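# Push protruding drive blanks home in a loose rack

## Task

Press inward each drive blank that protrudes from the rack's front face until it bottoms out and clicks into its latch. The rack is free-standing, so tilting it beyond a small amount is a failure, and it must finish in its original spot. A blank counts only if it stays seated once the robot lets go.

## Robot and tools

Robot: two arms, left_arm and right_arm, each with 7 revolute joints and a parallel gripper. Each arm has a wrist camera: cam_left_wrist and cam_right_wrist, both 896x504 pixels.

World frame: the pose readouts share one frame. Its origin lies on the floor plane z = 0, directly under the midpoint between the two arm bases, which sit 0.70 m above it. +x points forward, the direction both arms face. +z is up. left_arm is on the +y side; this does not match the left or right of an image. Hand positions in the readout are in metres, with orientation as a wxyz quaternion. They can be somewhat wrong, more so when the arm is stretched far.

Gripper geometry: the fingers extend along the gripper's local +z axis and close along its local y axis. The reported end_effector_position is the point between the pads when they are shut, just under 1 cm short of the tips. Closing pushes the tips roughly 17 mm further along +z.

execute_actions: its argument actions is a list holding at most one item.
- An empty list sends nothing. It returns the state with pictures.
- A motion item is {"rows": [...], "steps": n}. steps runs from 4 to 15 and defaults to 15. Each control step lasts 1/30 s. The call may carry 1 to 15 rows. Row k is applied on step k, and the final row is reused for any remaining steps.
- A wait item is {"steps": n} with n up to 300. It commands nothing new and returns after n steps counted from the previous result. Your own writing time uses up part of those steps.
- Optional pictures: true adds camera images to a result that carries an action.

Row layout: one flat list of 16 numbers, covering both arms even if only one moves. The first 8 are left_arm: seven absolute joint targets in radians, then the gripper opening. The last 8 are the same for right_arm. Joint order: shoulder pitch, shoulder roll, upper arm roll, elbow, forearm roll, wrist pitch, wrist yaw. These are absolute targets, not offsets, on the same scale the Joint positions line prints.

Joint ranges in radians. left_arm: shoulder pitch -1.396..2.000, shoulder roll -0.175..2.000, upper arm roll -1.571..1.571, elbow 0.000..2.443, forearm roll -1.571..1.571, wrist pitch -0.785..0.785, wrist yaw -1.571..1.571. right_arm: identical, except shoulder pitch is -1.300..2.000. Suppose a target lies over 0.017 beyond a range end and also beyond the joint's last reported angle. The whole call is then rejected and nothing moves. True stops may differ from the listed ones by up to 0.017. A target past the true stop is clipped to it, and the result then says "joint sent to its limit". That line can refer to an earlier move still running. Its absence does not prove there is room left.

Gripper opening: a value from -1 (shut) to +1 (wide open, 0.145 m between pads). A full close needs about 0.5 s. grip_measured reports the actual opening on that same scale. To keep hold of something, command a value clearly below grip_measured; the lower it is, the harder the squeeze, up to about 10 N per pad. Slamming the fingers shut can press harder.

Motion limits: each step, a joint's target is held within a fixed distance of its measured angle. Those distances are 0.0738 for shoulder pitch, 0.0684 for shoulder roll, 0.113 for upper arm roll, 0.119 for elbow, 0.403 for forearm roll, and 0.414 for wrist pitch and wrist yaw. If a step's targets would shift the hand over 70 mm from where it now is, all of that arm's targets are scaled back. Distant goals therefore need several calls. Mirror postures come from equal joint values on both arms.

Timing: the simulation keeps running while you think and type, with cost growing with the length of your text. Each action's result is captured 4 steps before the action ends, and those 4 steps finish before your next action begins. Arms keep heading for the last row sent until they settle, stall, or a step is HELD.

Result lines:
- The state line lists left_arm and right_arm poses.
- Joint positions and Joint velocities give, per arm, the 7 joints (rad, rad/s) plus the pad gap (m, m/s).
- Joint torques show total drive output in the same joint order. These are noisy, offset and affected by friction, so treat them as a rough contact hint only.
- "joint command not followed" means a clearance check altered or blocked some joint targets; the rest of the row still ran.
- HELD marks steps on which your row was not sent, in full or in part.
- MOTOR HOT warns of heat from 85 °C. At 100 °C an OVER-TEMPERATURE FAULT stops the arm, and joints at their limit go limp until they cool. Sustained pushing or holding heats motors, so avoid long static loads.

zoom_image: {"camera": name, "region": [x0, y0, x1, y1]} in pixels of that camera's latest full image, origin at the top-left corner, at most 504x504. It returns an enlarged view.

Calibration: intrinsics K and distortion D, plus T_world_to_cam, are provided per camera. Each is derived from the arm's joint readings. Expect errors of about 0.5 degrees and a few millimetres, and use them to locate blanks in the world frame.

finished_scene: {"scene": n} ends the current scene, numbered n, and cannot be undone. The result reports success and gives the next task. Replying with no tool call ends everything.

Cautions: push blanks with slow, short, controlled moves. Because the rack is loose, push level and along the slot, not downward or sideways, so it does not slide or tip. Avoid slamming or hard shoves, keep the arms from striking each other, and back the hand away so nothing is held in place by the robot at the end.

Each tool is called after ">>>" by a JSON object that holds its "method" and its "body", one argument or row to a line.

## Session

>>> {"method": "execute_actions", "body": {
  "actions": []
}}

Scene clock: 0.00 s of 7200.00 s.
left_arm: end_effector_position=(+0.3630, +0.0531, +0.4915) grip_measured=+1.00 end_effector_quat_wxyz=(-0.361, +0.283, -0.598, +0.657) | right_arm: end_effector_position=(+0.2578, -0.0750, +0.4709) grip_measured=+1.00 end_effector_quat_wxyz=(+0.232, +0.335, +0.548, +0.731)
Joint positions: left_arm=[ 0.273  0.506 -0.723  1.467 -1.07  -0.041 -0.323  0.145] | right_arm=[-0.224  0.599 -0.495  1.685 -1.013 -0.314 -0.5    0.145]
Joint velocities: left_arm=[ 0.055 -0.011 -0.007 -0.007  0.007 -0.037  0.037  0.   ] | right_arm=[-0.033  0.077  0.017  0.002 -0.037 -0.037 -0.051 -0.   ]
Joint torques (N m, as the arm reports them, + toward a larger angle): no reading
Motor temperatures (°C, as the motors report them): left_arm=[27 29 29 27 29 27 26] | right_arm=[29 28 27 26 26 27 30]

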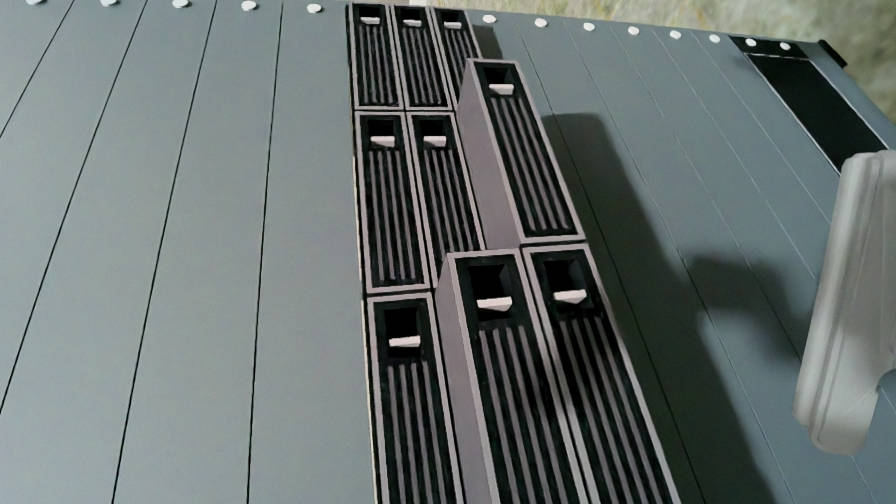

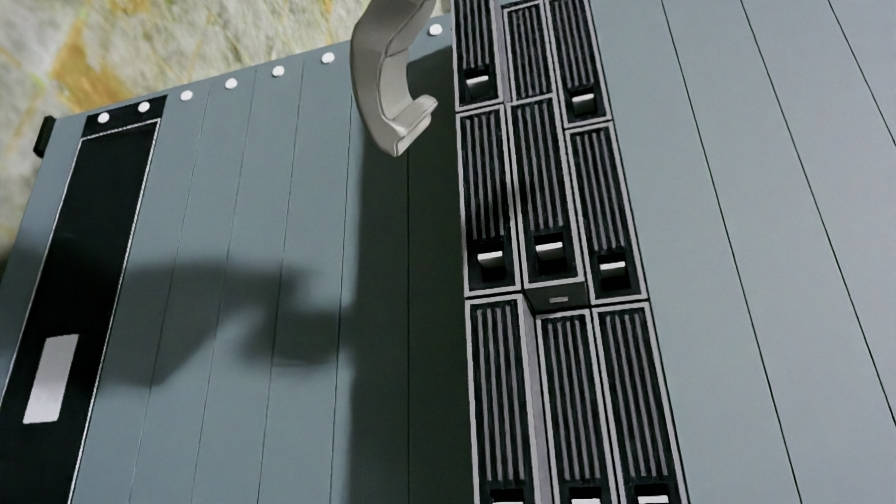

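>>> {"method": "execute_actions", "body": {
  "actions": [
    {"rows":[[0.0,0.3,-0.45,1.48,-0.55,-0.14,-0.16,-1,-0.22,0.35,-0.25,1.65,-0.5,-0.2,-0.25,-1]]}
  ]
}}

>>> {"method": "execute_actions", "body": {
  "actions": [
    {"steps":20}
  ]
}}

>>> {"method": "execute_actions", "body": {
  "actions": [
    {"rows":[[-0.154,0.06,0,1.492,0,-0.233,0,-1,-0.22,0.06,0,1.6,0,-0.2,0,-1]]}
  ]
}}

>>> {"method": "execute_actions", "body": {
  "actions": [
    {"steps":30}
  ],
  "pictures": true
}}

Scene clock: 1.87 s of 7200.00 s.
left_arm: end_effector_position=(+0.3494, +0.0738, +0.4480) grip_measured=-0.59 end_effector_quat_wxyz=(-0.152, +0.575, -0.401, +0.697) | right_arm: end_effector_position=(+0.3174, -0.1378, +0.4641) grip_measured=-0.59 end_effector_quat_wxyz=(+0.196, +0.591, +0.318, +0.715)
Joint positions: left_arm=[ 0.016  0.3   -0.444  1.486 -0.552 -0.139 -0.161  0.031] | right_arm=[-0.217  0.351 -0.25   1.649 -0.502 -0.201 -0.254  0.031]
Joint velocities: left_arm=[-0.253 -0.187 -0.032  0.017 -0.037 -0.037  0.007 -0.329] | right_arm=[ 0.033  0.011 -0.002 -0.012  0.037 -0.022  0.066 -0.329]
Joint torques (N m, as the arm reports them, + toward a larger angle): left_arm=[ 1.56 -0.3  -0.2   2.5   0.19 -0.35 -0.31] | right_arm=[ 2.56  0.64  0.97  4.94  0.17 -0.32 -0.19]
Motor temperatures (°C, as the motors report them): left_arm=[27 29 29 27 29 27 26] | right_arm=[29 28 28 26 26 27 30]
Steps of this call (steps 1 to 45: nothing new was sent; steps 46 to 56: the first 11 steps of this action). Readings (joint positions):
46: left_arm=[0.222 0.454 -0.623 1.476 -0.978 -0.083 -0.255] | right_arm=[-0.235 0.541 -0.421 1.668 -0.925 -0.277 -0.409]
47: left_arm=[0.156 0.379 -0.510 1.482 -0.826 -0.108 -0.216] | right_arm=[-0.231 0.460 -0.319 1.642 -0.772 -0.238 -0.332]
49: left_arm=[0.042 0.295 -0.436 1.486 -0.621 -0.126 -0.191] | right_arm=[-0.205 0.367 -0.221 1.647 -0.569 -0.203 -0.288]
53: left_arm=[-0.015 0.301 -0.458 1.470 -0.558 -0.135 -0.154] | right_arm=[-0.228 0.348 -0.259 1.650 -0.508 -0.203 -0.254]
56: the state above

Scene clock: 2.53 s of 7200.00 s.
left_arm: end_effector_position=(+0.3444, +0.0722, +0.4398) grip_measured=-1.00 end_effector_quat_wxyz=(-0.146, +0.581, -0.405, +0.690) | right_arm: end_effector_position=(+0.3172, -0.1378, +0.4639) grip_measured=-1.00 end_effector_quat_wxyz=(+0.196, +0.591, +0.318, +0.715)
Joint positions: left_arm=[-0.     0.3   -0.45   1.481 -0.551 -0.139 -0.161  0.   ] | right_arm=[-0.218  0.351 -0.25   1.649 -0.502 -0.201 -0.254  0.   ]
Joint velocities: left_arm=[ 0.011 -0.011 -0.007  0.017  0.022  0.037 -0.037 -0.   ] | right_arm=[-0.055  0.033  0.007 -0.002 -0.066 -0.022 -0.037 -0.   ]
Joint torques (N m, as the arm reports them, + toward a larger angle): left_arm=[ 4.61 -0.46  0.94  3.71  0.16 -0.4  -0.33] | right_arm=[ 3.14  0.67  0.99  4.97  0.16 -0.32 -0.21]
Motor temperatures (°C, as the motors report them): left_arm=[27 29 29 27 29 27 26] | right_arm=[29 28 28 26 26 27 30]
Kept back: nothing.
Steps of this call (steps 1 to 4: the last 4 steps of your previous action; steps 5 to 20: the robot went on to your last target). Readings (joint positions):
1: left_arm=[0.006 0.300 -0.446 1.486 -0.551 -0.139 -0.161] | right_arm=[-0.217 0.351 -0.250 1.649 -0.502 -0.201 -0.254]
2: left_arm=[-0.002 0.300 -0.448 1.483 -0.551 -0.139 -0.161] | right_arm=[-0.218 0.351 -0.250 1.649 -0.502 -0.201 -0.254]
4: left_arm=[-0.005 0.300 -0.450 1.481 -0.551 -0.139 -0.161] | right_arm=[-0.218 0.351 -0.250 1.649 -0.502 -0.201 -0.254]
8: left_arm=[-0.000 0.300 -0.450 1.481 -0.551 -0.139 -0.161] | right_arm=[-0.218 0.351 -0.250 1.649 -0.502 -0.201 -0.254]
20: the state above

Scene clock: 2.90 s of 7200.00 s.
left_arm: end_effector_position=(+0.3394, +0.1643, +0.4299) grip_measured=-1.00 end_effector_quat_wxyz=(-0.017, +0.706, -0.025, +0.707) | right_arm: end_effector_position=(+0.3276, -0.1682, +0.4419) grip_measured=-1.00 end_effector_quat_wxyz=(+0.022, +0.705, +0.026, +0.709)
Joint positions: left_arm=[-0.156  0.057 -0.004  1.495 -0.003 -0.233 -0.003  0.   ] | right_arm=[-0.219  0.066  0.007  1.597 -0.001 -0.199 -0.001  0.   ]
Joint velocities: left_arm=[-0.187  0.099  0.042 -0.09  -0.007  0.037 -0.081 -0.   ] | right_arm=[ 0.011 -0.187 -0.11  -0.007  0.037 -0.022 -0.066  0.   ]
Joint torques (N m, as the arm reports them, + toward a larger angle): left_arm=[ 4.58 -0.17  0.78  3.55  0.19 -0.53  0.06] | right_arm=[ 3.41 -1.11 -1.03  5.64  0.17 -0.54  0.03]
Motor temperatures (°C, as the motors report them): left_arm=[27 29 29 27 29 27 26] | right_arm=[29 28 28 26 26 27 30]
Steps of this call (steps 1 to 11: the first 11 steps of this action). Readings (joint positions):
1: left_arm=[-0.044 0.240 -0.352 1.491 -0.459 -0.181 -0.091] | right_arm=[-0.220 0.289 -0.169 1.625 -0.410 -0.211 -0.158]
2: left_arm=[-0.104 0.161 -0.241 1.502 -0.305 -0.209 -0.055] | right_arm=[-0.219 0.208 -0.062 1.597 -0.258 -0.203 -0.087]
4: left_arm=[-0.181 0.045 -0.045 1.487 -0.084 -0.224 -0.014] | right_arm=[-0.219 0.112 0.030 1.596 -0.065 -0.198 -0.044]
8: left_arm=[-0.142 0.065 0.008 1.495 -0.005 -0.231 -0.011] | right_arm=[-0.219 0.051 -0.014 1.597 -0.008 -0.199 0.002]
11: the state above

Scene clock: 3.90 s of 7200.00 s.
left_arm: end_effector_position=(+0.3395, +0.1669, +0.4296) grip_measured=-1.00 end_effector_quat_wxyz=(-0.019, +0.707, -0.024, +0.707) | right_arm: end_effector_position=(+0.3276, -0.1640, +0.4417) grip_measured=-1.00 end_effector_quat_wxyz=(+0.016, +0.705, +0.026, +0.709)
Joint positions: left_arm=[-0.155  0.061  0.     1.493 -0.002 -0.233 -0.003  0.   ] | right_arm=[-0.219  0.059 -0.001  1.597 -0.001 -0.199 -0.001  0.   ]
Joint velocities: left_arm=[-0.055 -0.055 -0.012  0.007 -0.037  0.022 -0.037  0.   ] | right_arm=[ 0.121 -0.011 -0.007 -0.007  0.022 -0.037  0.051  0.   ]
Joint torques (N m, as the arm reports them, + toward a larger angle): left_arm=[ 4.08 -0.59 -0.09  3.68  0.17 -0.52  0.06] | right_arm=[ 3.43  0.05  0.27  5.64  0.2  -0.54  0.05]
Motor temperatures (°C, as the motors report them): left_arm=[28 29 29 27 29 27 26] | right_arm=[29 28 28 26 26 27 30]
Kept back: nothing.
Steps of this call (steps 1 to 4: the last 4 steps of your previous action; steps 5 to 15: the robot went on to your last target; steps 16 to 30: nothing new was sent). Readings (joint positions):
1: left_arm=[-0.157 0.060 -0.002 1.493 -0.003 -0.233 -0.003] | right_arm=[-0.219 0.061 0.003 1.597 -0.001 -0.199 -0.001]
2: left_arm=[-0.157 0.061 0.000 1.493 -0.002 -0.233 -0.003] | right_arm=[-0.219 0.058 -0.000 1.597 -0.001 -0.199 -0.001]
4: left_arm=[-0.155 0.061 0.000 1.493 -0.002 -0.233 -0.003] | right_arm=[-0.219 0.059 -0.001 1.597 -0.001 -0.199 -0.001]
8: left_arm=[-0.155 0.061 0.000 1.493 -0.002 -0.233 -0.003] | right_arm=[-0.219 0.059 -0.001 1.597 -0.001 -0.199 -0.001]
30: the state above
All arms were judged still, so your last target was given up. Only a new action makes them travel on or press farther. Fingers that are still opening or closing keep moving.
camera_calibration (this result's frames):
cam_left_wrist: T_world_to_cam=[[-0.36927, -0.927973, -0.0500563, 0.297798], [-0.182272, 0.125138, -0.975252, 0.470033], [0.911272, -0.351008, -0.215353, -0.0967819], [0, 0, 0, 1]] pos_world=[0.283836, 0.183559, 0.452465]
cam_right_wrist: T_world_to_cam=[[0.380903, -0.921718, 0.0731318, -0.298089], [-0.238669, -0.174428, -0.955307, 0.479874], [0.89328, 0.346426, -0.286426, -0.048379], [0, 0, 0, 1]] pos_world=[0.271291, -0.174291, 0.46637]

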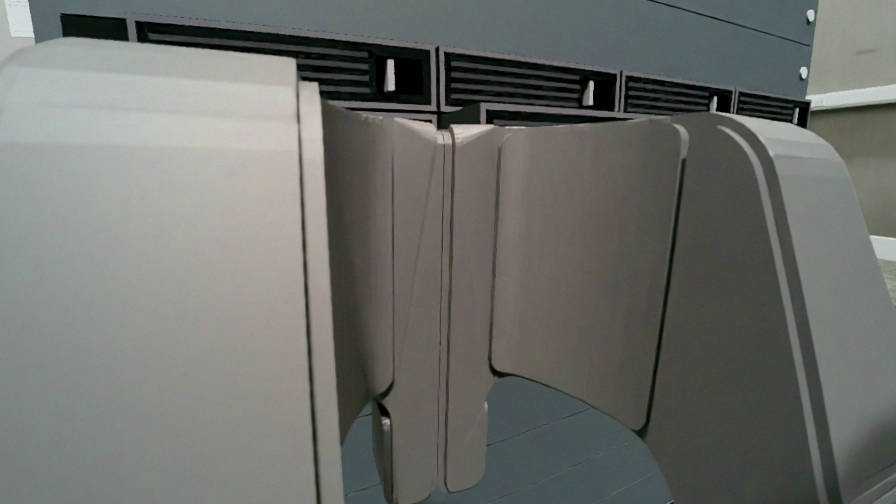

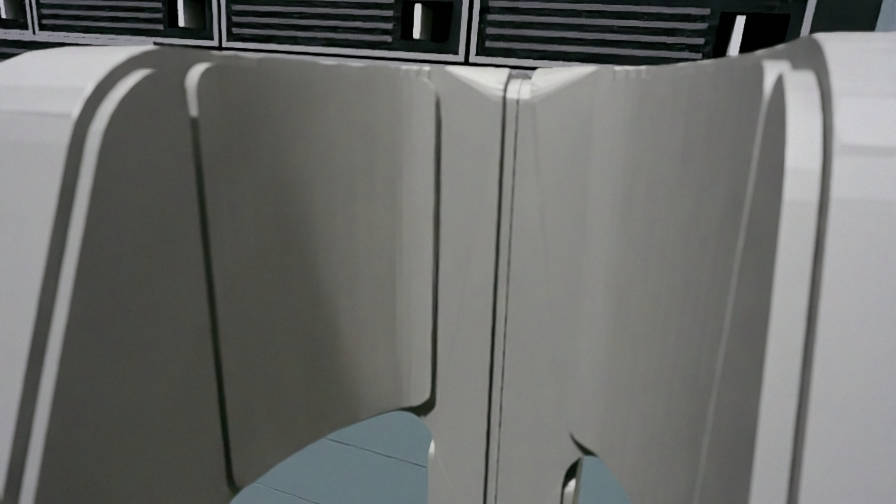

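>>> {"method": "execute_actions", "body": {
  "actions": [
    {"rows":[[-0.154,0.06,0,1.492,0,-0.233,0,1,-0.22,0.06,0,1.6,0,-0.2,0,1]]}
  ]
}}

>>> {"method": "execute_actions", "body": {
  "actions": [
    {"steps":10}
  ],
  "pictures": true
}}

Scene clock: 4.40 s of 7200.00 s.
left_arm: end_effector_position=(+0.3395, +0.1669, +0.4296) grip_measured=+0.59 end_effector_quat_wxyz=(-0.019, +0.707, -0.024, +0.707) | right_arm: end_effector_position=(+0.3276, -0.1640, +0.4417) grip_measured=+0.59 end_effector_quat_wxyz=(+0.016, +0.705, +0.026, +0.709)
Joint positions: left_arm=[-0.155  0.061  0.     1.493 -0.002 -0.233 -0.003  0.118] | right_arm=[-0.219  0.059 -0.001  1.597 -0.001 -0.199 -0.001  0.118]
Joint velocities: left_arm=[ 0.033  0.033  0.002 -0.012  0.022 -0.051 -0.022  0.288] | right_arm=[-0.033 -0.033 -0.012 -0.002  0.022 -0.037 -0.022  0.288]
Joint torques (N m, as the arm reports them, + toward a larger angle): left_arm=[ 4.04 -0.53 -0.09  3.72  0.17 -0.51  0.07] | right_arm=[ 3.4   0.06  0.2   5.65  0.17 -0.51  0.04]
Motor temperatures (°C, as the motors report them): left_arm=[28 29 29 27 29 27 26] | right_arm=[29 28 28 27 26 27 30]
Steps of this call (steps 1 to 4: nothing new was sent; steps 5 to 15: the first 11 steps of this action). Readings (joint positions):
5: left_arm=[-0.155 0.061 0.000 1.493 -0.002 -0.233 -0.003] | right_arm=[-0.219 0.059 -0.001 1.597 -0.001 -0.199 -0.001]
6: left_arm=[-0.155 0.061 0.000 1.493 -0.002 -0.233 -0.003] | right_arm=[-0.219 0.059 -0.001 1.597 -0.001 -0.199 -0.001]
8: left_arm=[-0.155 0.061 0.000 1.493 -0.002 -0.233 -0.003] | right_arm=[-0.219 0.059 -0.001 1.597 -0.001 -0.199 -0.001]
12: left_arm=[-0.155 0.061 0.000 1.493 -0.002 -0.233 -0.003] | right_arm=[-0.219 0.059 -0.001 1.597 -0.001 -0.199 -0.001]
15: the state above

Scene clock: 4.73 s of 7200.00 s.
left_arm: end_effector_position=(+0.3395, +0.1669, +0.4296) grip_measured=+1.00 end_effector_quat_wxyz=(-0.019, +0.707, -0.024, +0.707) | right_arm: end_effector_position=(+0.3276, -0.1640, +0.4417) grip_measured=+1.00 end_effector_quat_wxyz=(+0.016, +0.705, +0.026, +0.709)
Joint positions: left_arm=[-0.155  0.061  0.     1.493 -0.002 -0.233 -0.003  0.145] | right_arm=[-0.219  0.059 -0.001  1.597 -0.001 -0.199 -0.001  0.145]
Joint velocities: left_arm=[-0.033  0.033 -0.007  0.002 -0.037  0.037  0.037  0.   ] | right_arm=[-0.077  0.011 -0.007 -0.002 -0.051  0.051  0.066 -0.   ]
Joint torques (N m, as the arm reports them, + toward a larger angle): left_arm=[ 4.03 -0.55 -0.09  3.71  0.17 -0.5   0.06] | right_arm=[ 3.4   0.06  0.25  5.64  0.17 -0.51  0.05]
Motor temperatures (°C, as the motors report them): left_arm=[28 29 29 27 29 27 26] | right_arm=[29 28 28 27 26 27 30]
Kept back: nothing.
Steps of this call (steps 1 to 4: the last 4 steps of your previous action; steps 5 to 10: the robot went on to your last target). Readings (joint positions):
1: left_arm=[-0.155 0.061 0.000 1.493 -0.002 -0.233 -0.003] | right_arm=[-0.219 0.059 -0.001 1.597 -0.001 -0.199 -0.001]
2: left_arm=[-0.155 0.061 0.000 1.493 -0.002 -0.233 -0.003] | right_arm=[-0.219 0.059 -0.001 1.597 -0.001 -0.199 -0.001]
4: left_arm=[-0.155 0.061 0.000 1.493 -0.002 -0.233 -0.003] | right_arm=[-0.219 0.059 -0.001 1.597 -0.001 -0.199 -0.001]
8: left_arm=[-0.155 0.061 0.000 1.493 -0.002 -0.233 -0.003] | right_arm=[-0.219 0.059 -0.001 1.597 -0.001 -0.199 -0.001]
10: the state above
camera_calibration (this result's frames):
cam_left_wrist: T_world_to_cam=[[-0.36927, -0.927973, -0.0500563, 0.297798], [-0.182272, 0.125138, -0.975252, 0.470033], [0.911272, -0.351008, -0.215353, -0.0967819], [0, 0, 0, 1]] pos_world=[0.283836, 0.183559, 0.452465]
cam_right_wrist: T_world_to_cam=[[0.380903, -0.921718, 0.0731318, -0.298089], [-0.238669, -0.174428, -0.955307, 0.479874], [0.89328, 0.346426, -0.286426, -0.048379], [0, 0, 0, 1]] pos_world=[0.271291, -0.174291, 0.46637]

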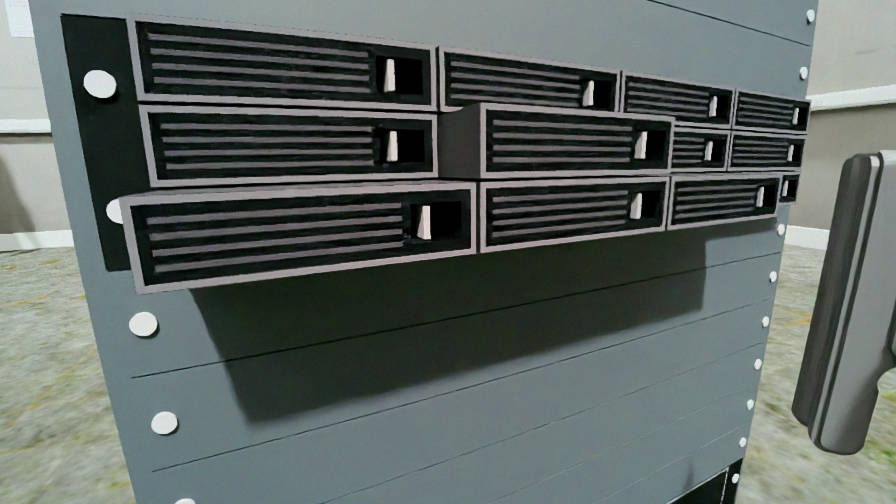

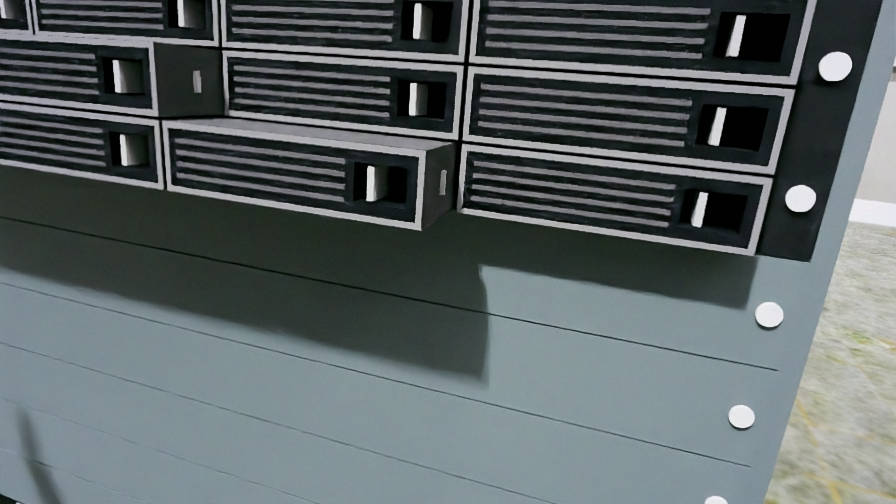

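>>> {"method": "execute_actions", "body": {
  "actions": [
    {"rows":[[-0.154,0.06,0,1.492,-0.2,-0.2,-0.03,-1,-0.22,0.06,0,1.6,0,-0.2,0,-1],[-0.14,0.06,0,1.48,-0.4,-0.17,-0.06,-1,-0.22,0.06,0,1.6,0,-0.2,0,-1],[-0.12,0.06,0,1.46,-0.6,-0.14,-0.09,-1,-0.22,0.06,0,1.6,0,-0.2,0,-1],[-0.09,0.06,0,1.44,-0.8,-0.11,-0.12,-1,-0.22,0.06,0,1.6,0,-0.2,0,-1],[-0.06,0.06,0,1.41,-1.0,-0.08,-0.15,-1,-0.22,0.06,0,1.6,0,-0.2,0,-1],[-0.03,0.06,0,1.38,-1.2,-0.05,-0.18,-1,-0.22,0.06,0,1.6,0,-0.2,0,-1],[0,0.06,0,1.355,-1.4,-0.02,-0.2,-1,-0.22,0.06,0,1.6,0,-0.2,0,-1],[0.03,0.06,0,1.33,-1.55,0,-0.218,-1,-0.22,0.06,0,1.6,0,-0.2,0,-1],[0.06,0.06,0,1.3,-1.55,0,-0.218,-1,-0.22,0.06,0,1.6,0,-0.2,0,-1],[0.09,0.06,0,1.265,-1.55,0,-0.218,-1,-0.22,0.06,0,1.6,0,-0.2,0,-1],[0.118,0.06,0,1.235,-1.55,0,-0.218,-1,-0.22,0.06,0,1.6,0,-0.2,0,-1]]}
  ]
}}

>>> {"method": "execute_actions", "body": {
  "actions": [
    {"steps":10}
  ],
  "pictures": true
}}

Scene clock: 5.60 s of 7200.00 s.
left_arm: end_effector_position=(+0.4003, +0.1743, +0.4337) grip_measured=-0.59 end_effector_quat_wxyz=(+0.504, -0.501, +0.500, -0.494) | right_arm: end_effector_position=(+0.3276, -0.1640, +0.4417) grip_measured=-0.59 end_effector_quat_wxyz=(+0.016, +0.705, +0.026, +0.709)
Joint positions: left_arm=[ 0.118  0.06   0.     1.239 -1.521 -0.007 -0.21   0.031] | right_arm=[-0.219  0.059 -0.001  1.597 -0.001 -0.199 -0.001  0.031]
Joint velocities: left_arm=[ 0.56  -0.055 -0.012 -0.706 -0.505  0.168 -0.007 -0.329] | right_arm=[ 0.077 -0.055  0.007 -0.012 -0.066 -0.051 -0.007 -0.329]
Joint torques (N m, as the arm reports them, + toward a larger angle): left_arm=[ 4.08 -0.36 -0.2   4.54  0.08  0.03 -0.78] | right_arm=[ 3.38  0.08  0.21  5.62  0.17 -0.53  0.05]
Motor temperatures (°C, as the motors report them): left_arm=[28 29 29 27 29 27 26] | right_arm=[29 28 28 27 26 27 30]
Steps of this call (steps 1 to 15: the robot went on to your last target; steps 16 to 26: the first 11 steps of this action). Readings (joint positions):
16: left_arm=[-0.155 0.061 0.000 1.493 -0.090 -0.221 -0.012] | right_arm=[-0.219 0.059 -0.001 1.597 -0.001 -0.199 -0.001]
17: left_arm=[-0.148 0.061 0.000 1.486 -0.233 -0.200 -0.031] | right_arm=[-0.219 0.059 -0.001 1.597 -0.001 -0.199 -0.001]
19: left_arm=[-0.101 0.060 0.000 1.440 -0.590 -0.144 -0.079] | right_arm=[-0.219 0.059 -0.001 1.597 -0.001 -0.199 -0.001]
23: left_arm=[0.032 0.060 0.000 1.336 -1.342 -0.031 -0.186] | right_arm=[-0.219 0.059 -0.001 1.597 -0.001 -0.199 -0.001]
26: the state above

Scene clock: 5.93 s of 7200.00 s.
left_arm: end_effector_position=(+0.3999, +0.1741, +0.4332) grip_measured=-1.00 end_effector_quat_wxyz=(+0.511, -0.494, +0.507, -0.488) | right_arm: end_effector_position=(+0.3276, -0.1640, +0.4417) grip_measured=-1.00 end_effector_quat_wxyz=(+0.016, +0.705, +0.026, +0.709)
Joint positions: left_arm=[ 0.117  0.06   0.     1.237 -1.548 -0.003 -0.214  0.   ] | right_arm=[-0.219  0.059 -0.001  1.597 -0.001 -0.199 -0.001  0.   ]
Joint velocities: left_arm=[ 0.121 -0.055  0.017  0.007  0.022 -0.037 -0.037 -0.   ] | right_arm=[-0.055  0.011  0.002  0.017 -0.022  0.007  0.037 -0.   ]
Joint torques (N m, as the arm reports them, + toward a larger angle): left_arm=[ 6.03 -0.33 -0.1   3.52  0.04  0.08 -0.64] | right_arm=[ 3.45  0.12  0.22  5.65  0.19 -0.52  0.06]
Motor temperatures (°C, as the motors report them): left_arm=[28 29 29 27 29 27 26] | right_arm=[29 28 28 27 26 27 30]
Kept back: nothing.
Steps of this call (steps 1 to 4: the last 4 steps of your previous action; steps 5 to 10: the robot went on to your last target). Readings (joint positions):
1: left_arm=[0.128 0.060 0.000 1.234 -1.535 -0.004 -0.211] | right_arm=[-0.219 0.059 -0.001 1.597 -0.001 -0.199 -0.001]
2: left_arm=[0.127 0.060 0.000 1.237 -1.541 -0.004 -0.214] | right_arm=[-0.219 0.059 -0.001 1.597 -0.001 -0.199 -0.001]
4: left_arm=[0.119 0.060 0.000 1.237 -1.546 -0.003 -0.214] | right_arm=[-0.219 0.059 -0.001 1.597 -0.001 -0.199 -0.001]
8: left_arm=[0.117 0.060 0.000 1.237 -1.548 -0.003 -0.214] | right_arm=[-0.219 0.059 -0.001 1.597 -0.001 -0.199 -0.001]
10: the state above
camera_calibration (this result's frames):
cam_left_wrist: T_world_to_cam=[[-0.365367, 0.0238744, -0.930557, 0.541111], [-0.191939, 0.976257, 0.100408, -0.12664], [0.91086, 0.215296, -0.35211, -0.187676], [0, 0, 0, 1]] pos_world=[0.344344, 0.15112, 0.450167]
cam_right_wrist: T_world_to_cam=[[0.380903, -0.921718, 0.0731318, -0.298089], [-0.238669, -0.174428, -0.955307, 0.479874], [0.89328, 0.346426, -0.286426, -0.048379], [0, 0, 0, 1]] pos_world=[0.271291, -0.174291, 0.46637]

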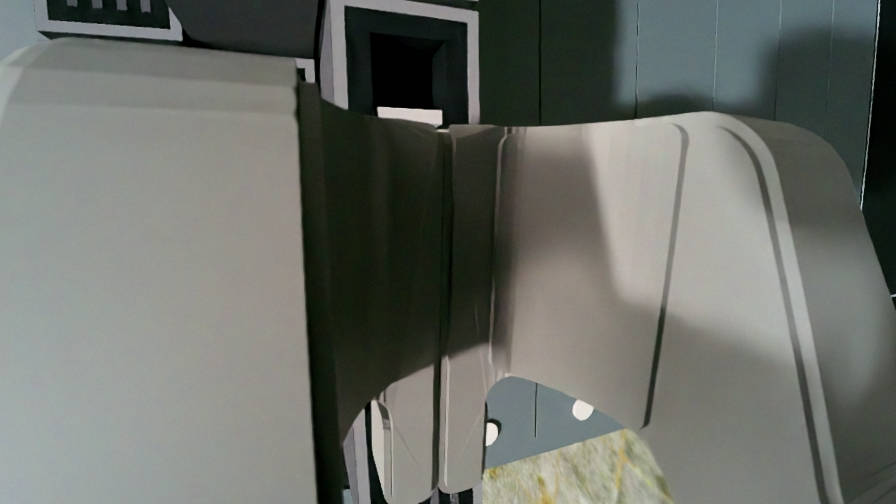

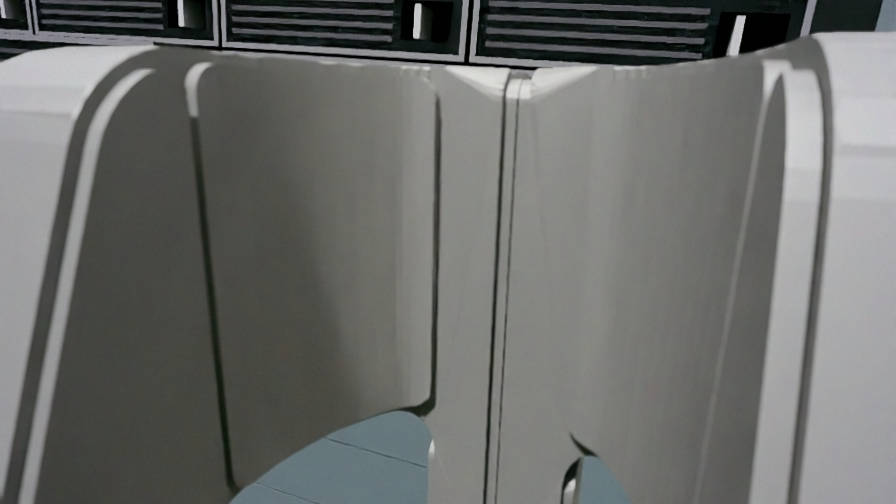

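>>> {"method": "execute_actions", "body": {
  "actions": [
    {"rows":[[0.13,0.06,0,1.221,-1.55,0,-0.22,-1,-0.22,0.06,0,1.6,0,-0.2,0,1],[0.142,0.06,0,1.207,-1.55,0,-0.222,-1,-0.22,0.06,0,1.6,0,-0.2,0,1],[0.154,0.06,0,1.193,-1.55,0,-0.224,-1,-0.22,0.06,0,1.6,0,-0.2,0,1],[0.166,0.06,0,1.179,-1.55,0,-0.226,-1,-0.22,0.06,0,1.6,0,-0.2,0,1],[0.178,0.06,0,1.165,-1.55,0,-0.228,-1,-0.22,0.06,0,1.6,0,-0.2,0,1],[0.19,0.06,0,1.151,-1.55,0,-0.23,-1,-0.22,0.06,0,1.6,0,-0.2,0,1],[0.2,0.06,0,1.139,-1.55,0,-0.232,-1,-0.22,0.06,0,1.6,0,-0.2,0,1],[0.21,0.06,0,1.127,-1.55,0,-0.234,-1,-0.22,0.06,0,1.6,0,-0.2,0,1],[0.22,0.06,0,1.115,-1.55,0,-0.236,-1,-0.22,0.06,0,1.6,0,-0.2,0,1],[0.229,0.06,0,1.104,-1.55,0,-0.238,-1,-0.22,0.06,0,1.6,0,-0.2,0,1],[0.238,0.06,0,1.093,-1.55,0,-0.24,-1,-0.22,0.06,0,1.6,0,-0.2,0,1],[0.247,0.06,0,1.082,-1.55,0,-0.242,-1,-0.22,0.06,0,1.6,0,-0.2,0,1],[0.256,0.06,0,1.071,-1.55,0,-0.244,-1,-0.22,0.06,0,1.6,0,-0.2,0,1],[0.264,0.06,0,1.061,-1.55,0,-0.246,-1,-0.22,0.06,0,1.6,0,-0.2,0,1]]}
  ]
}}

>>> {"method": "execute_actions", "body": {
  "actions": [
    {"rows":[[0.274,0.06,0,1.048,-1.55,0,-0.249,-1,-0.22,0.06,0,1.6,0,-0.2,0,1],[0.284,0.06,0,1.035,-1.55,0,-0.252,-1,-0.22,0.06,0,1.6,0,-0.2,0,1],[0.294,0.06,0,1.022,-1.55,0,-0.255,-1,-0.22,0.06,0,1.6,0,-0.2,0,1],[0.304,0.06,0,1.008,-1.55,0,-0.259,-1,-0.22,0.06,0,1.6,0,-0.2,0,1],[0.314,0.06,0,0.995,-1.55,0,-0.262,-1,-0.22,0.06,0,1.6,0,-0.2,0,1],[0.324,0.06,0,0.981,-1.55,0,-0.266,-1,-0.22,0.06,0,1.6,0,-0.2,0,1],[0.334,0.06,0,0.968,-1.55,0,-0.269,-1,-0.22,0.06,0,1.6,0,-0.2,0,1],[0.345,0.06,0,0.953,-1.55,0,-0.273,-1,-0.22,0.06,0,1.6,0,-0.2,0,1],[0.356,0.06,0,0.938,-1.55,0,-0.277,-1,-0.22,0.06,0,1.6,0,-0.2,0,1],[0.367,0.06,0,0.923,-1.55,0,-0.281,-1,-0.22,0.06,0,1.6,0,-0.2,0,1],[0.378,0.06,0,0.908,-1.55,0,-0.285,-1,-0.22,0.06,0,1.6,0,-0.2,0,1],[0.39,0.06,0,0.892,-1.55,0,-0.29,-1,-0.22,0.06,0,1.6,0,-0.2,0,1],[0.401,0.06,0,0.876,-1.55,0,-0.294,-1,-0.22,0.06,0,1.6,0,-0.2,0,1],[0.413,0.06,0,0.859,-1.55,0,-0.299,-1,-0.22,0.06,0,1.6,0,-0.2,0,1],[0.425,0.06,0,0.842,-1.55,0,-0.304,-1,-0.22,0.06,0,1.6,0,-0.2,0,1]]}
  ]
}}

>>> {"method": "execute_actions", "body": {
  "actions": [
    {"steps":12}
  ],
  "pictures": true
}}

Scene clock: 7.00 s of 7200.00 s.
left_arm: end_effector_position=(+0.4224, +0.1766, +0.4321) grip_measured=-1.00 end_effector_quat_wxyz=(+0.514, -0.494, +0.505, -0.486) | right_arm: end_effector_position=(+0.3276, -0.1640, +0.4417) grip_measured=+0.59 end_effector_quat_wxyz=(+0.016, +0.705, +0.026, +0.709)
Joint positions: left_arm=[ 0.228  0.059  0.     1.099 -1.551 -0.002 -0.244  0.   ] | right_arm=[-0.219  0.059 -0.001  1.597 -0.001 -0.199 -0.001  0.118]
Joint velocities: left_arm=[ 0.209 -0.099  0.007 -0.203  0.037 -0.022  0.095  0.   ] | right_arm=[-0.033 -0.033 -0.017  0.007  0.066  0.007 -0.022  0.288]
Joint torques (N m, as the arm reports them, + toward a larger angle): left_arm=[ 8.37 -0.28 -0.04  3.29  0.16  0.08 -0.39] | right_arm=[ 3.48  0.09  0.16  5.65  0.18 -0.52  0.05]
Motor temperatures (°C, as the motors report them): left_arm=[28 29 29 27 29 27 26] | right_arm=[29 28 28 27 26 27 30]
Steps of this call (steps 1 to 21: the robot went on to your last target; steps 22 to 32: the first 11 steps of this action). Readings (joint positions):
22: left_arm=[0.123 0.060 0.000 1.227 -1.548 -0.003 -0.215] | right_arm=[-0.219 0.059 -0.001 1.597 -0.001 -0.199 -0.001]
23: left_arm=[0.135 0.060 0.000 1.210 -1.548 -0.003 -0.216] | right_arm=[-0.219 0.059 -0.001 1.597 -0.001 -0.199 -0.001]
25: left_arm=[0.163 0.060 0.000 1.183 -1.548 -0.003 -0.218] | right_arm=[-0.219 0.059 -0.001 1.597 -0.001 -0.199 -0.001]
29: left_arm=[0.200 0.060 0.000 1.133 -1.551 -0.002 -0.239] | right_arm=[-0.219 0.059 -0.001 1.597 -0.001 -0.199 -0.001]
32: the state above

Scene clock: 7.50 s of 7200.00 s.
left_arm: end_effector_position=(+0.4453, +0.1789, +0.4315) grip_measured=-1.00 end_effector_quat_wxyz=(+0.521, -0.492, +0.499, -0.489) | right_arm: end_effector_position=(+0.3276, -0.1640, +0.4417) grip_measured=+1.00 end_effector_quat_wxyz=(+0.016, +0.705, +0.026, +0.709)
Joint positions: left_arm=[ 0.352  0.057 -0.001  0.919 -1.554  0.002 -0.318  0.   ] | right_arm=[-0.219  0.059 -0.001  1.597 -0.001 -0.199 -0.001  0.145]
Joint velocities: left_arm=[ 0.011 -0.011 -0.002 -0.247 -0.066  0.11  -0.549  0.   ] | right_arm=[ 0.033  0.033  0.002 -0.007  0.007 -0.007  0.022  0.   ]
Joint torques (N m, as the arm reports them, + toward a larger angle): left_arm=[13.21  0.45  0.07  2.01  0.3  -0.17  1.22] | right_arm=[ 3.43  0.01  0.2   5.56  0.2  -0.51  0.05]
Motor temperatures (°C, as the motors report them): left_arm=[28 29 29 27 29 27 26] | right_arm=[29 28 28 27 26 27 30]
Steps of this call (steps 1 to 4: the last 4 steps of your previous action; steps 5 to 15: the first 11 steps of this action). Readings (joint positions):
5: left_arm=[0.261 0.059 0.000 1.055 -1.552 -0.002 -0.255] | right_arm=[-0.219 0.059 -0.001 1.597 -0.001 -0.199 -0.001]
6: left_arm=[0.272 0.059 -0.000 1.041 -1.552 -0.002 -0.260] | right_arm=[-0.219 0.059 -0.001 1.597 -0.001 -0.199 -0.001]
8: left_arm=[0.295 0.059 -0.000 1.013 -1.552 -0.002 -0.263] | right_arm=[-0.219 0.059 -0.001 1.597 -0.001 -0.199 -0.001]
12: left_arm=[0.335 0.059 -0.000 0.959 -1.553 -0.002 -0.278] | right_arm=[-0.219 0.059 -0.001 1.597 -0.001 -0.199 -0.001]
15: the state above

Scene clock: 7.90 s of 7200.00 s.
left_arm: end_effector_position=(+0.4461, +0.1789, +0.4312) grip_measured=-1.00 end_effector_quat_wxyz=(+0.535, -0.481, +0.486, -0.497) | right_arm: end_effector_position=(+0.3276, -0.1640, +0.4417) grip_measured=+1.00 end_effector_quat_wxyz=(+0.016, +0.705, +0.026, +0.709)
Joint positions: left_arm=[ 0.373  0.053 -0.002  0.853 -1.558  0.013 -0.41   0.   ] | right_arm=[-0.219  0.059 -0.001  1.597 -0.001 -0.199 -0.001  0.145]
Joint velocities: left_arm=[-0.033 -0.033  0.002  0.007  0.037 -0.007 -0.051  0.   ] | right_arm=[ 0.011  0.033  0.002  0.002  0.007  0.081 -0.022  0.   ]
Joint torques (N m, as the arm reports them, + toward a larger angle): left_arm=[19.3   1.12  0.42  1.65  0.35 -0.43  2.48] | right_arm=[ 3.37  0.04  0.21  5.65  0.2  -0.51  0.04]
Motor temperatures (°C, as the motors report them): left_arm=[28 29 29 27 29 27 26] | right_arm=[29 28 28 27 26 27 30]
Kept back: nothing.
Steps of this call (steps 1 to 4: the last 4 steps of your previous action; steps 5 to 12: the robot went on to your last target). Readings (joint positions):
1: left_arm=[0.357 0.056 -0.001 0.905 -1.555 0.004 -0.338] | right_arm=[-0.219 0.059 -0.001 1.597 -0.001 -0.199 -0.001]
2: left_arm=[0.361 0.055 -0.001 0.889 -1.556 0.007 -0.358] | right_arm=[-0.219 0.059 -0.001 1.597 -0.001 -0.199 -0.001]
4: left_arm=[0.371 0.053 -0.002 0.857 -1.557 0.012 -0.402] | right_arm=[-0.219 0.059 -0.001 1.597 -0.001 -0.199 -0.001]
8: left_arm=[0.373 0.053 -0.002 0.853 -1.558 0.013 -0.410] | right_arm=[-0.219 0.059 -0.001 1.597 -0.001 -0.199 -0.001]
12: the state above
camera_calibration (this result's frames):
cam_left_wrist: T_world_to_cam=[[-0.302125, 0.0226912, -0.952998, 0.537741], [-0.220048, 0.971057, 0.0928822, -0.105596], [0.927523, 0.237768, -0.288388, -0.270455], [0, 0, 0, 1]] pos_world=[0.390082, 0.154643, 0.444278]
cam_right_wrist: T_world_to_cam=[[0.380903, -0.921718, 0.0731318, -0.298089], [-0.238669, -0.174428, -0.955307, 0.479874], [0.89328, 0.346426, -0.286426, -0.048379], [0, 0, 0, 1]] pos_world=[0.271291, -0.174291, 0.46637]

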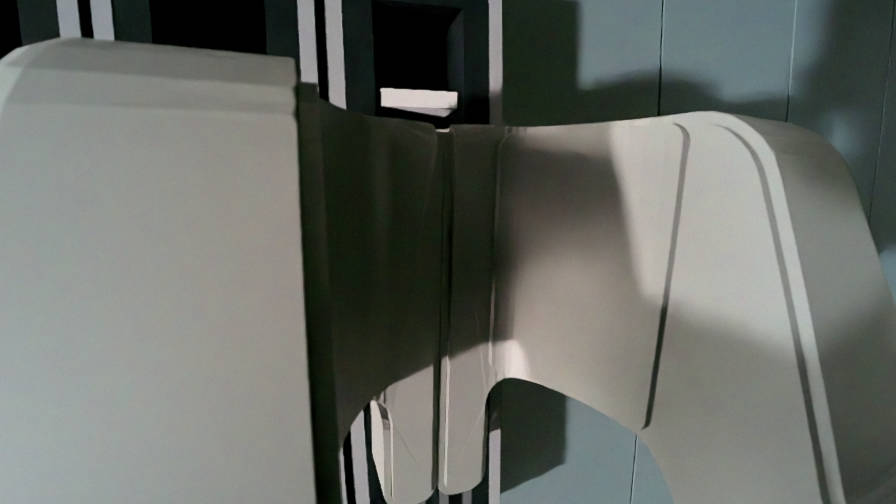

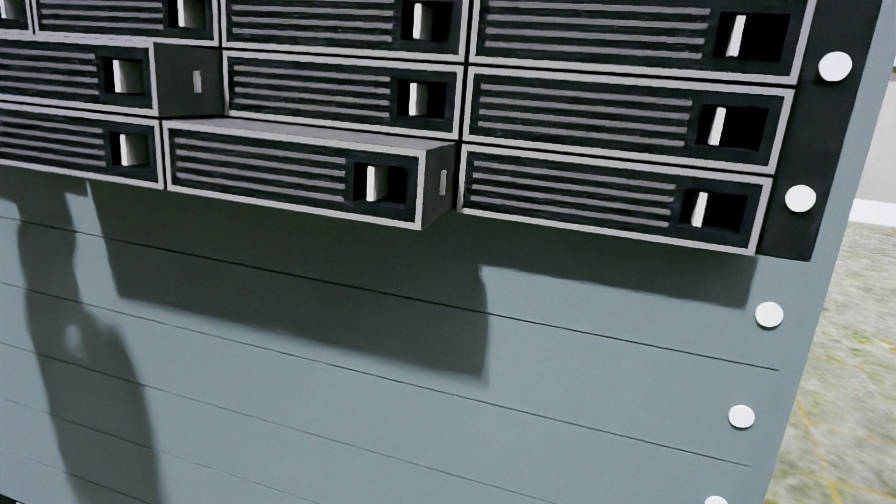

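>>> {"method": "execute_actions", "body": {
  "actions": [
    {"rows":[[0.35,0.06,0,0.9,-1.55,0,-0.33,-1,-0.22,0.06,0,1.6,-0.2,-0.17,-0.03,1],[0.32,0.06,0,0.96,-1.55,0,-0.29,-1,-0.22,0.06,0,1.6,-0.4,-0.14,-0.06,1],[0.28,0.06,0,1.02,-1.55,0,-0.26,-1,-0.22,0.06,0,1.6,-0.6,-0.11,-0.09,1],[0.24,0.06,0,1.08,-1.55,0,-0.245,-1,-0.22,0.06,0,1.6,-0.8,-0.08,-0.12,1],[0.2,0.06,0,1.135,-1.55,0,-0.235,-1,-0.22,0.06,0,1.6,-1.0,-0.05,-0.15,1],[0.16,0.06,0,1.185,-1.55,0,-0.225,-1,-0.22,0.06,0,1.6,-1.2,-0.02,-0.18,1],[0.12,0.04,-0.01,1.235,-1.55,0.01,-0.22,-1,-0.22,0.06,0,1.6,-1.4,0,-0.2,1],[0.08,0.01,-0.02,1.28,-1.55,0.03,-0.215,-1,-0.22,0.06,0,1.6,-1.55,0,-0.2,1],[0.05,-0.03,-0.04,1.31,-1.55,0.06,-0.211,-1,-0.22,0.06,0,1.6,-1.55,0,-0.2,1],[0.03,-0.07,-0.06,1.33,-1.55,0.09,-0.211,-1,-0.22,0.06,0,1.6,-1.55,0,-0.2,1],[0.02,-0.11,-0.08,1.335,-1.55,0.12,-0.211,-1,-0.22,0.06,0,1.6,-1.55,0,-0.2,1],[0.015,-0.14,-0.09,1.335,-1.55,0.14,-0.215,-1,-0.22,0.06,0,1.6,-1.55,0,-0.2,1],[0.015,-0.16,-0.1,1.335,-1.55,0.15,-0.22,-1,-0.22,0.06,0,1.6,-1.55,0,-0.2,1]]}
  ]
}}

>>> {"method": "execute_actions", "body": {
  "actions": [
    {"steps":12}
  ],
  "pictures": true
}}

Scene clock: 9.03 s of 7200.00 s.
left_arm: end_effector_position=(+0.3758, +0.1073, +0.4297) grip_measured=-1.00 end_effector_quat_wxyz=(-0.468, +0.534, -0.473, +0.523) | right_arm: end_effector_position=(+0.3276, -0.1660, +0.4425) grip_measured=+1.00 end_effector_quat_wxyz=(+0.500, +0.495, +0.504, +0.500)
Joint positions: left_arm=[ 0.013 -0.116 -0.081  1.327 -1.55   0.088 -0.217  0.   ] | right_arm=[-0.22   0.06  -0.001  1.599 -1.521 -0.005 -0.192  0.145]
Joint velocities: left_arm=[-0.121 -1.308 -0.828  0.042 -0.007  0.315  0.139 -0.   ] | right_arm=[ 0.033 -0.055 -0.022  0.012 -0.579 -0.037 -0.051 -0.   ]
Joint torques (N m, as the arm reports them, + toward a larger angle): left_arm=[ 6.72  2.6   1.25  5.51  0.03  0.33 -0.45] | right_arm=[ 3.47 -0.01  0.18  5.26  0.09  0.06 -0.56]
Motor temperatures (°C, as the motors report them): left_arm=[29 29 29 27 29 27 27] | right_arm=[29 28 28 27 26 27 30]
Steps of this call (steps 1 to 23: the robot went on to your last target; steps 24 to 34: the first 11 steps of this action). Readings (joint positions):
24: left_arm=[0.353 0.054 -0.002 0.891 -1.556 0.009 -0.384] | right_arm=[-0.219 0.059 -0.001 1.598 -0.089 -0.188 -0.011]
25: left_arm=[0.325 0.058 -0.002 0.951 -1.554 0.006 -0.342] | right_arm=[-0.219 0.059 -0.001 1.599 -0.233 -0.168 -0.031]
27: left_arm=[0.249 0.062 -0.000 1.080 -1.552 0.005 -0.284] | right_arm=[-0.220 0.059 -0.001 1.599 -0.590 -0.115 -0.081]
31: left_arm=[0.076 0.028 -0.004 1.272 -1.551 0.022 -0.230] | right_arm=[-0.220 0.060 -0.001 1.599 -1.342 -0.017 -0.179]
34: the state above

Scene clock: 9.43 s of 7200.00 s.
left_arm: end_effector_position=(+0.3762, +0.0987, +0.4351) grip_measured=-1.00 end_effector_quat_wxyz=(-0.471, +0.549, -0.453, +0.521) | right_arm: end_effector_position=(+0.3276, -0.1655, +0.4429) grip_measured=+1.00 end_effector_quat_wxyz=(+0.506, +0.487, +0.511, +0.495)
Joint positions: left_arm=[ 0.016 -0.16  -0.099  1.334 -1.551  0.148 -0.216  0.   ] | right_arm=[-0.22   0.06  -0.001  1.599 -1.548 -0.003 -0.195  0.145]
Joint velocities: left_arm=[-0.033 -0.011 -0.007 -0.017  0.051  0.066 -0.037  0.   ] | right_arm=[-0.055  0.011 -0.002 -0.017 -0.022 -0.037 -0.037 -0.   ]
Joint torques (N m, as the arm reports them, + toward a larger angle): left_arm=[ 4.79 -2.27 -1.33  4.01  0.01 -0.02 -0.61] | right_arm=[ 3.42 -0.06  0.16  5.38  0.05  0.07 -0.57]
Motor temperatures (°C, as the motors report them): left_arm=[29 29 29 27 29 27 27] | right_arm=[29 28 28 27 26 27 30]
Kept back: nothing.
Steps of this call (steps 1 to 4: the last 4 steps of your previous action; steps 5 to 12: the robot went on to your last target). Readings (joint positions):
1: left_arm=[0.012 -0.158 -0.101 1.327 -1.550 0.104 -0.216] | right_arm=[-0.220 0.060 -0.001 1.599 -1.535 -0.004 -0.193]
2: left_arm=[0.014 -0.166 -0.119 1.331 -1.551 0.115 -0.216] | right_arm=[-0.220 0.060 -0.001 1.599 -1.541 -0.003 -0.194]
4: left_arm=[0.016 -0.161 -0.100 1.334 -1.551 0.138 -0.216] | right_arm=[-0.220 0.060 -0.001 1.599 -1.546 -0.003 -0.195]
8: left_arm=[0.016 -0.160 -0.099 1.334 -1.551 0.148 -0.216] | right_arm=[-0.220 0.060 -0.001 1.599 -1.548 -0.003 -0.195]
12: the state above
camera_calibration (this result's frames):
cam_left_wrist: T_world_to_cam=[[-0.368033, -0.158979, -0.916121, 0.548757], [-0.227909, 0.970642, -0.076882, 0.0334637], [0.901448, 0.180497, -0.393461, -0.124248], [0, 0, 0, 1]] pos_world=[0.321591, 0.077186, 0.456414]
cam_right_wrist: T_world_to_cam=[[0.366232, 0.053724, 0.928971, -0.512382], [-0.23471, -0.960719, 0.148091, -0.139374], [0.900436, -0.272275, -0.339237, -0.128838], [0, 0, 0, 1]] pos_world=[0.270949, -0.141451, 0.452922]

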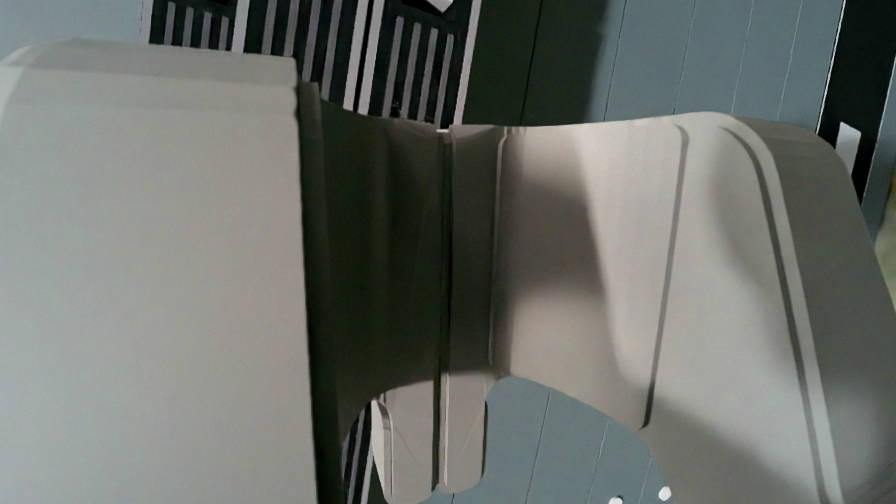

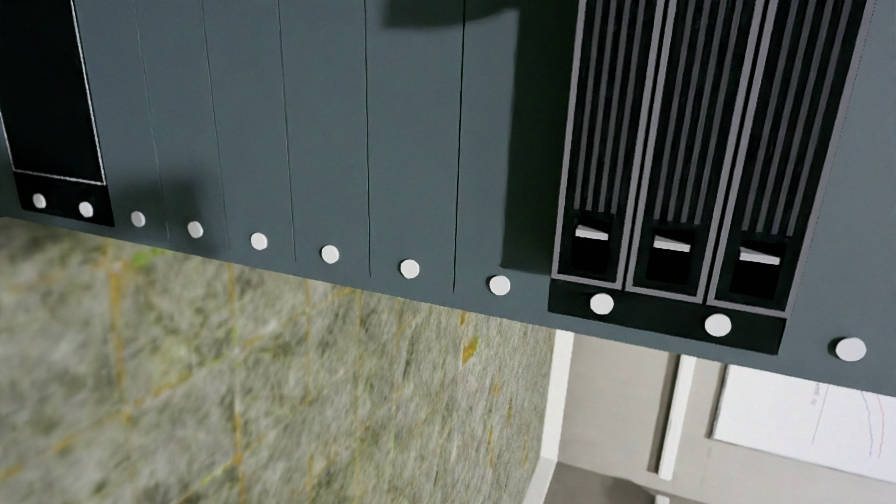

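>>> {"method": "execute_actions", "body": {
  "actions": [
    {"rows":[[0.03,-0.16,-0.11,1.315,-1.56,0.16,-0.22,-1,-0.22,0.06,0,1.6,-1.55,0,-0.2,-1],[0.05,-0.16,-0.12,1.29,-1.56,0.17,-0.225,-1,-0.22,0.06,0,1.6,-1.55,0,-0.2,-1],[0.07,-0.16,-0.13,1.265,-1.56,0.18,-0.23,-1,-0.22,0.06,0,1.6,-1.55,0,-0.2,-1],[0.09,-0.16,-0.14,1.24,-1.56,0.19,-0.235,-1,-0.22,0.06,0,1.6,-1.55,0,-0.2,-1],[0.11,-0.16,-0.15,1.22,-1.56,0.2,-0.24,-1,-0.22,0.06,0,1.6,-1.55,0,-0.2,-1],[0.13,-0.16,-0.16,1.197,-1.56,0.2,-0.243,-1,-0.22,0.06,0,1.6,-1.55,0,-0.2,-1],[0.15,-0.16,-0.16,1.174,-1.56,0.2,-0.246,-1,-0.22,0.06,0,1.6,-1.55,0,-0.2,-1],[0.171,-0.16,-0.16,1.15,-1.56,0.2,-0.25,-1,-0.22,0.06,0,1.6,-1.55,0,-0.2,-1]]}
  ],
  "pictures": true
}}

Scene clock: 10.30 s of 7200.00 s.
left_arm: end_effector_position=(+0.4070, +0.0757, +0.4374) grip_measured=-1.00 end_effector_quat_wxyz=(-0.478, +0.525, -0.473, +0.522) | right_arm: end_effector_position=(+0.3276, -0.1655, +0.4429) grip_measured=-0.59 end_effector_quat_wxyz=(+0.506, +0.487, +0.511, +0.495)
Joint positions: left_arm=[ 0.175 -0.161 -0.161  1.151 -1.559  0.197 -0.244  0.   ] | right_arm=[-0.22   0.06  -0.001  1.599 -1.548 -0.003 -0.195  0.031]
Joint velocities: left_arm=[-0.077  0.011 -0.027  0.007 -0.051 -0.022  0.037 -0.   ] | right_arm=[-0.011 -0.121 -0.002 -0.007 -0.051  0.007 -0.037 -0.329]
Joint torques (N m, as the arm reports them, + toward a larger angle): left_arm=[ 5.44 -2.25 -0.7   3.73 -0.08 -0.06 -0.69] | right_arm=[ 3.51 -0.05  0.24  5.33  0.05  0.05 -0.57]
Motor temperatures (°C, as the motors report them): left_arm=[29 29 29 27 29 27 27] | right_arm=[29 28 28 27 26 27 30]
Steps of this call (steps 1 to 15: the robot went on to your last target; steps 16 to 26: the first 11 steps of this action). Readings (joint positions):
16: left_arm=[0.023 -0.159 -0.104 1.322 -1.554 0.153 -0.217] | right_arm=[-0.220 0.060 -0.001 1.599 -1.548 -0.003 -0.195]
17: left_arm=[0.041 -0.158 -0.114 1.294 -1.556 0.161 -0.220] | right_arm=[-0.220 0.060 -0.001 1.599 -1.548 -0.003 -0.195]
19: left_arm=[0.087 -0.159 -0.138 1.244 -1.557 0.177 -0.225] | right_arm=[-0.220 0.060 -0.001 1.599 -1.548 -0.003 -0.195]
23: left_arm=[0.171 -0.161 -0.161 1.156 -1.559 0.194 -0.241] | right_arm=[-0.220 0.060 -0.001 1.599 -1.548 -0.003 -0.195]
26: the state above
camera_calibration (this result's frames):
cam_left_wrist: T_world_to_cam=[[-0.360982, -0.0981283, -0.927396, 0.556089], [-0.190479, 0.981242, -0.0296831, 0.0262978], [0.912913, 0.165934, -0.372903, -0.159498], [0, 0, 0, 1]] pos_world=[0.351356, 0.0552298, 0.457017]
cam_right_wrist: T_world_to_cam=[[0.366232, 0.053724, 0.928971, -0.512382], [-0.23471, -0.960719, 0.148091, -0.139374], [0.900436, -0.272275, -0.339237, -0.128838], [0, 0, 0, 1]] pos_world=[0.270949, -0.141451, 0.452922]

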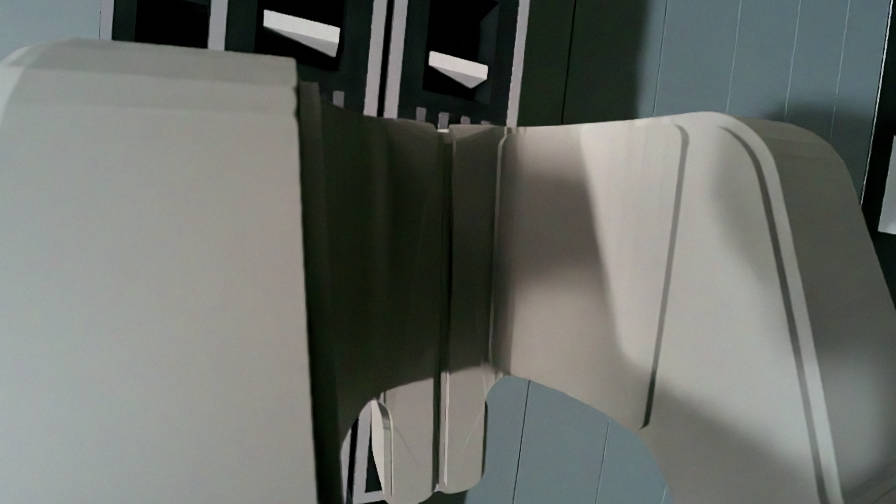

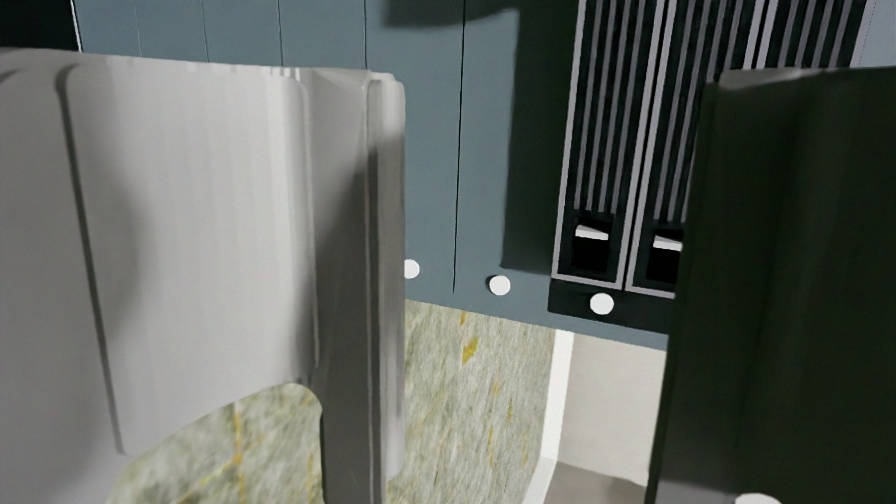

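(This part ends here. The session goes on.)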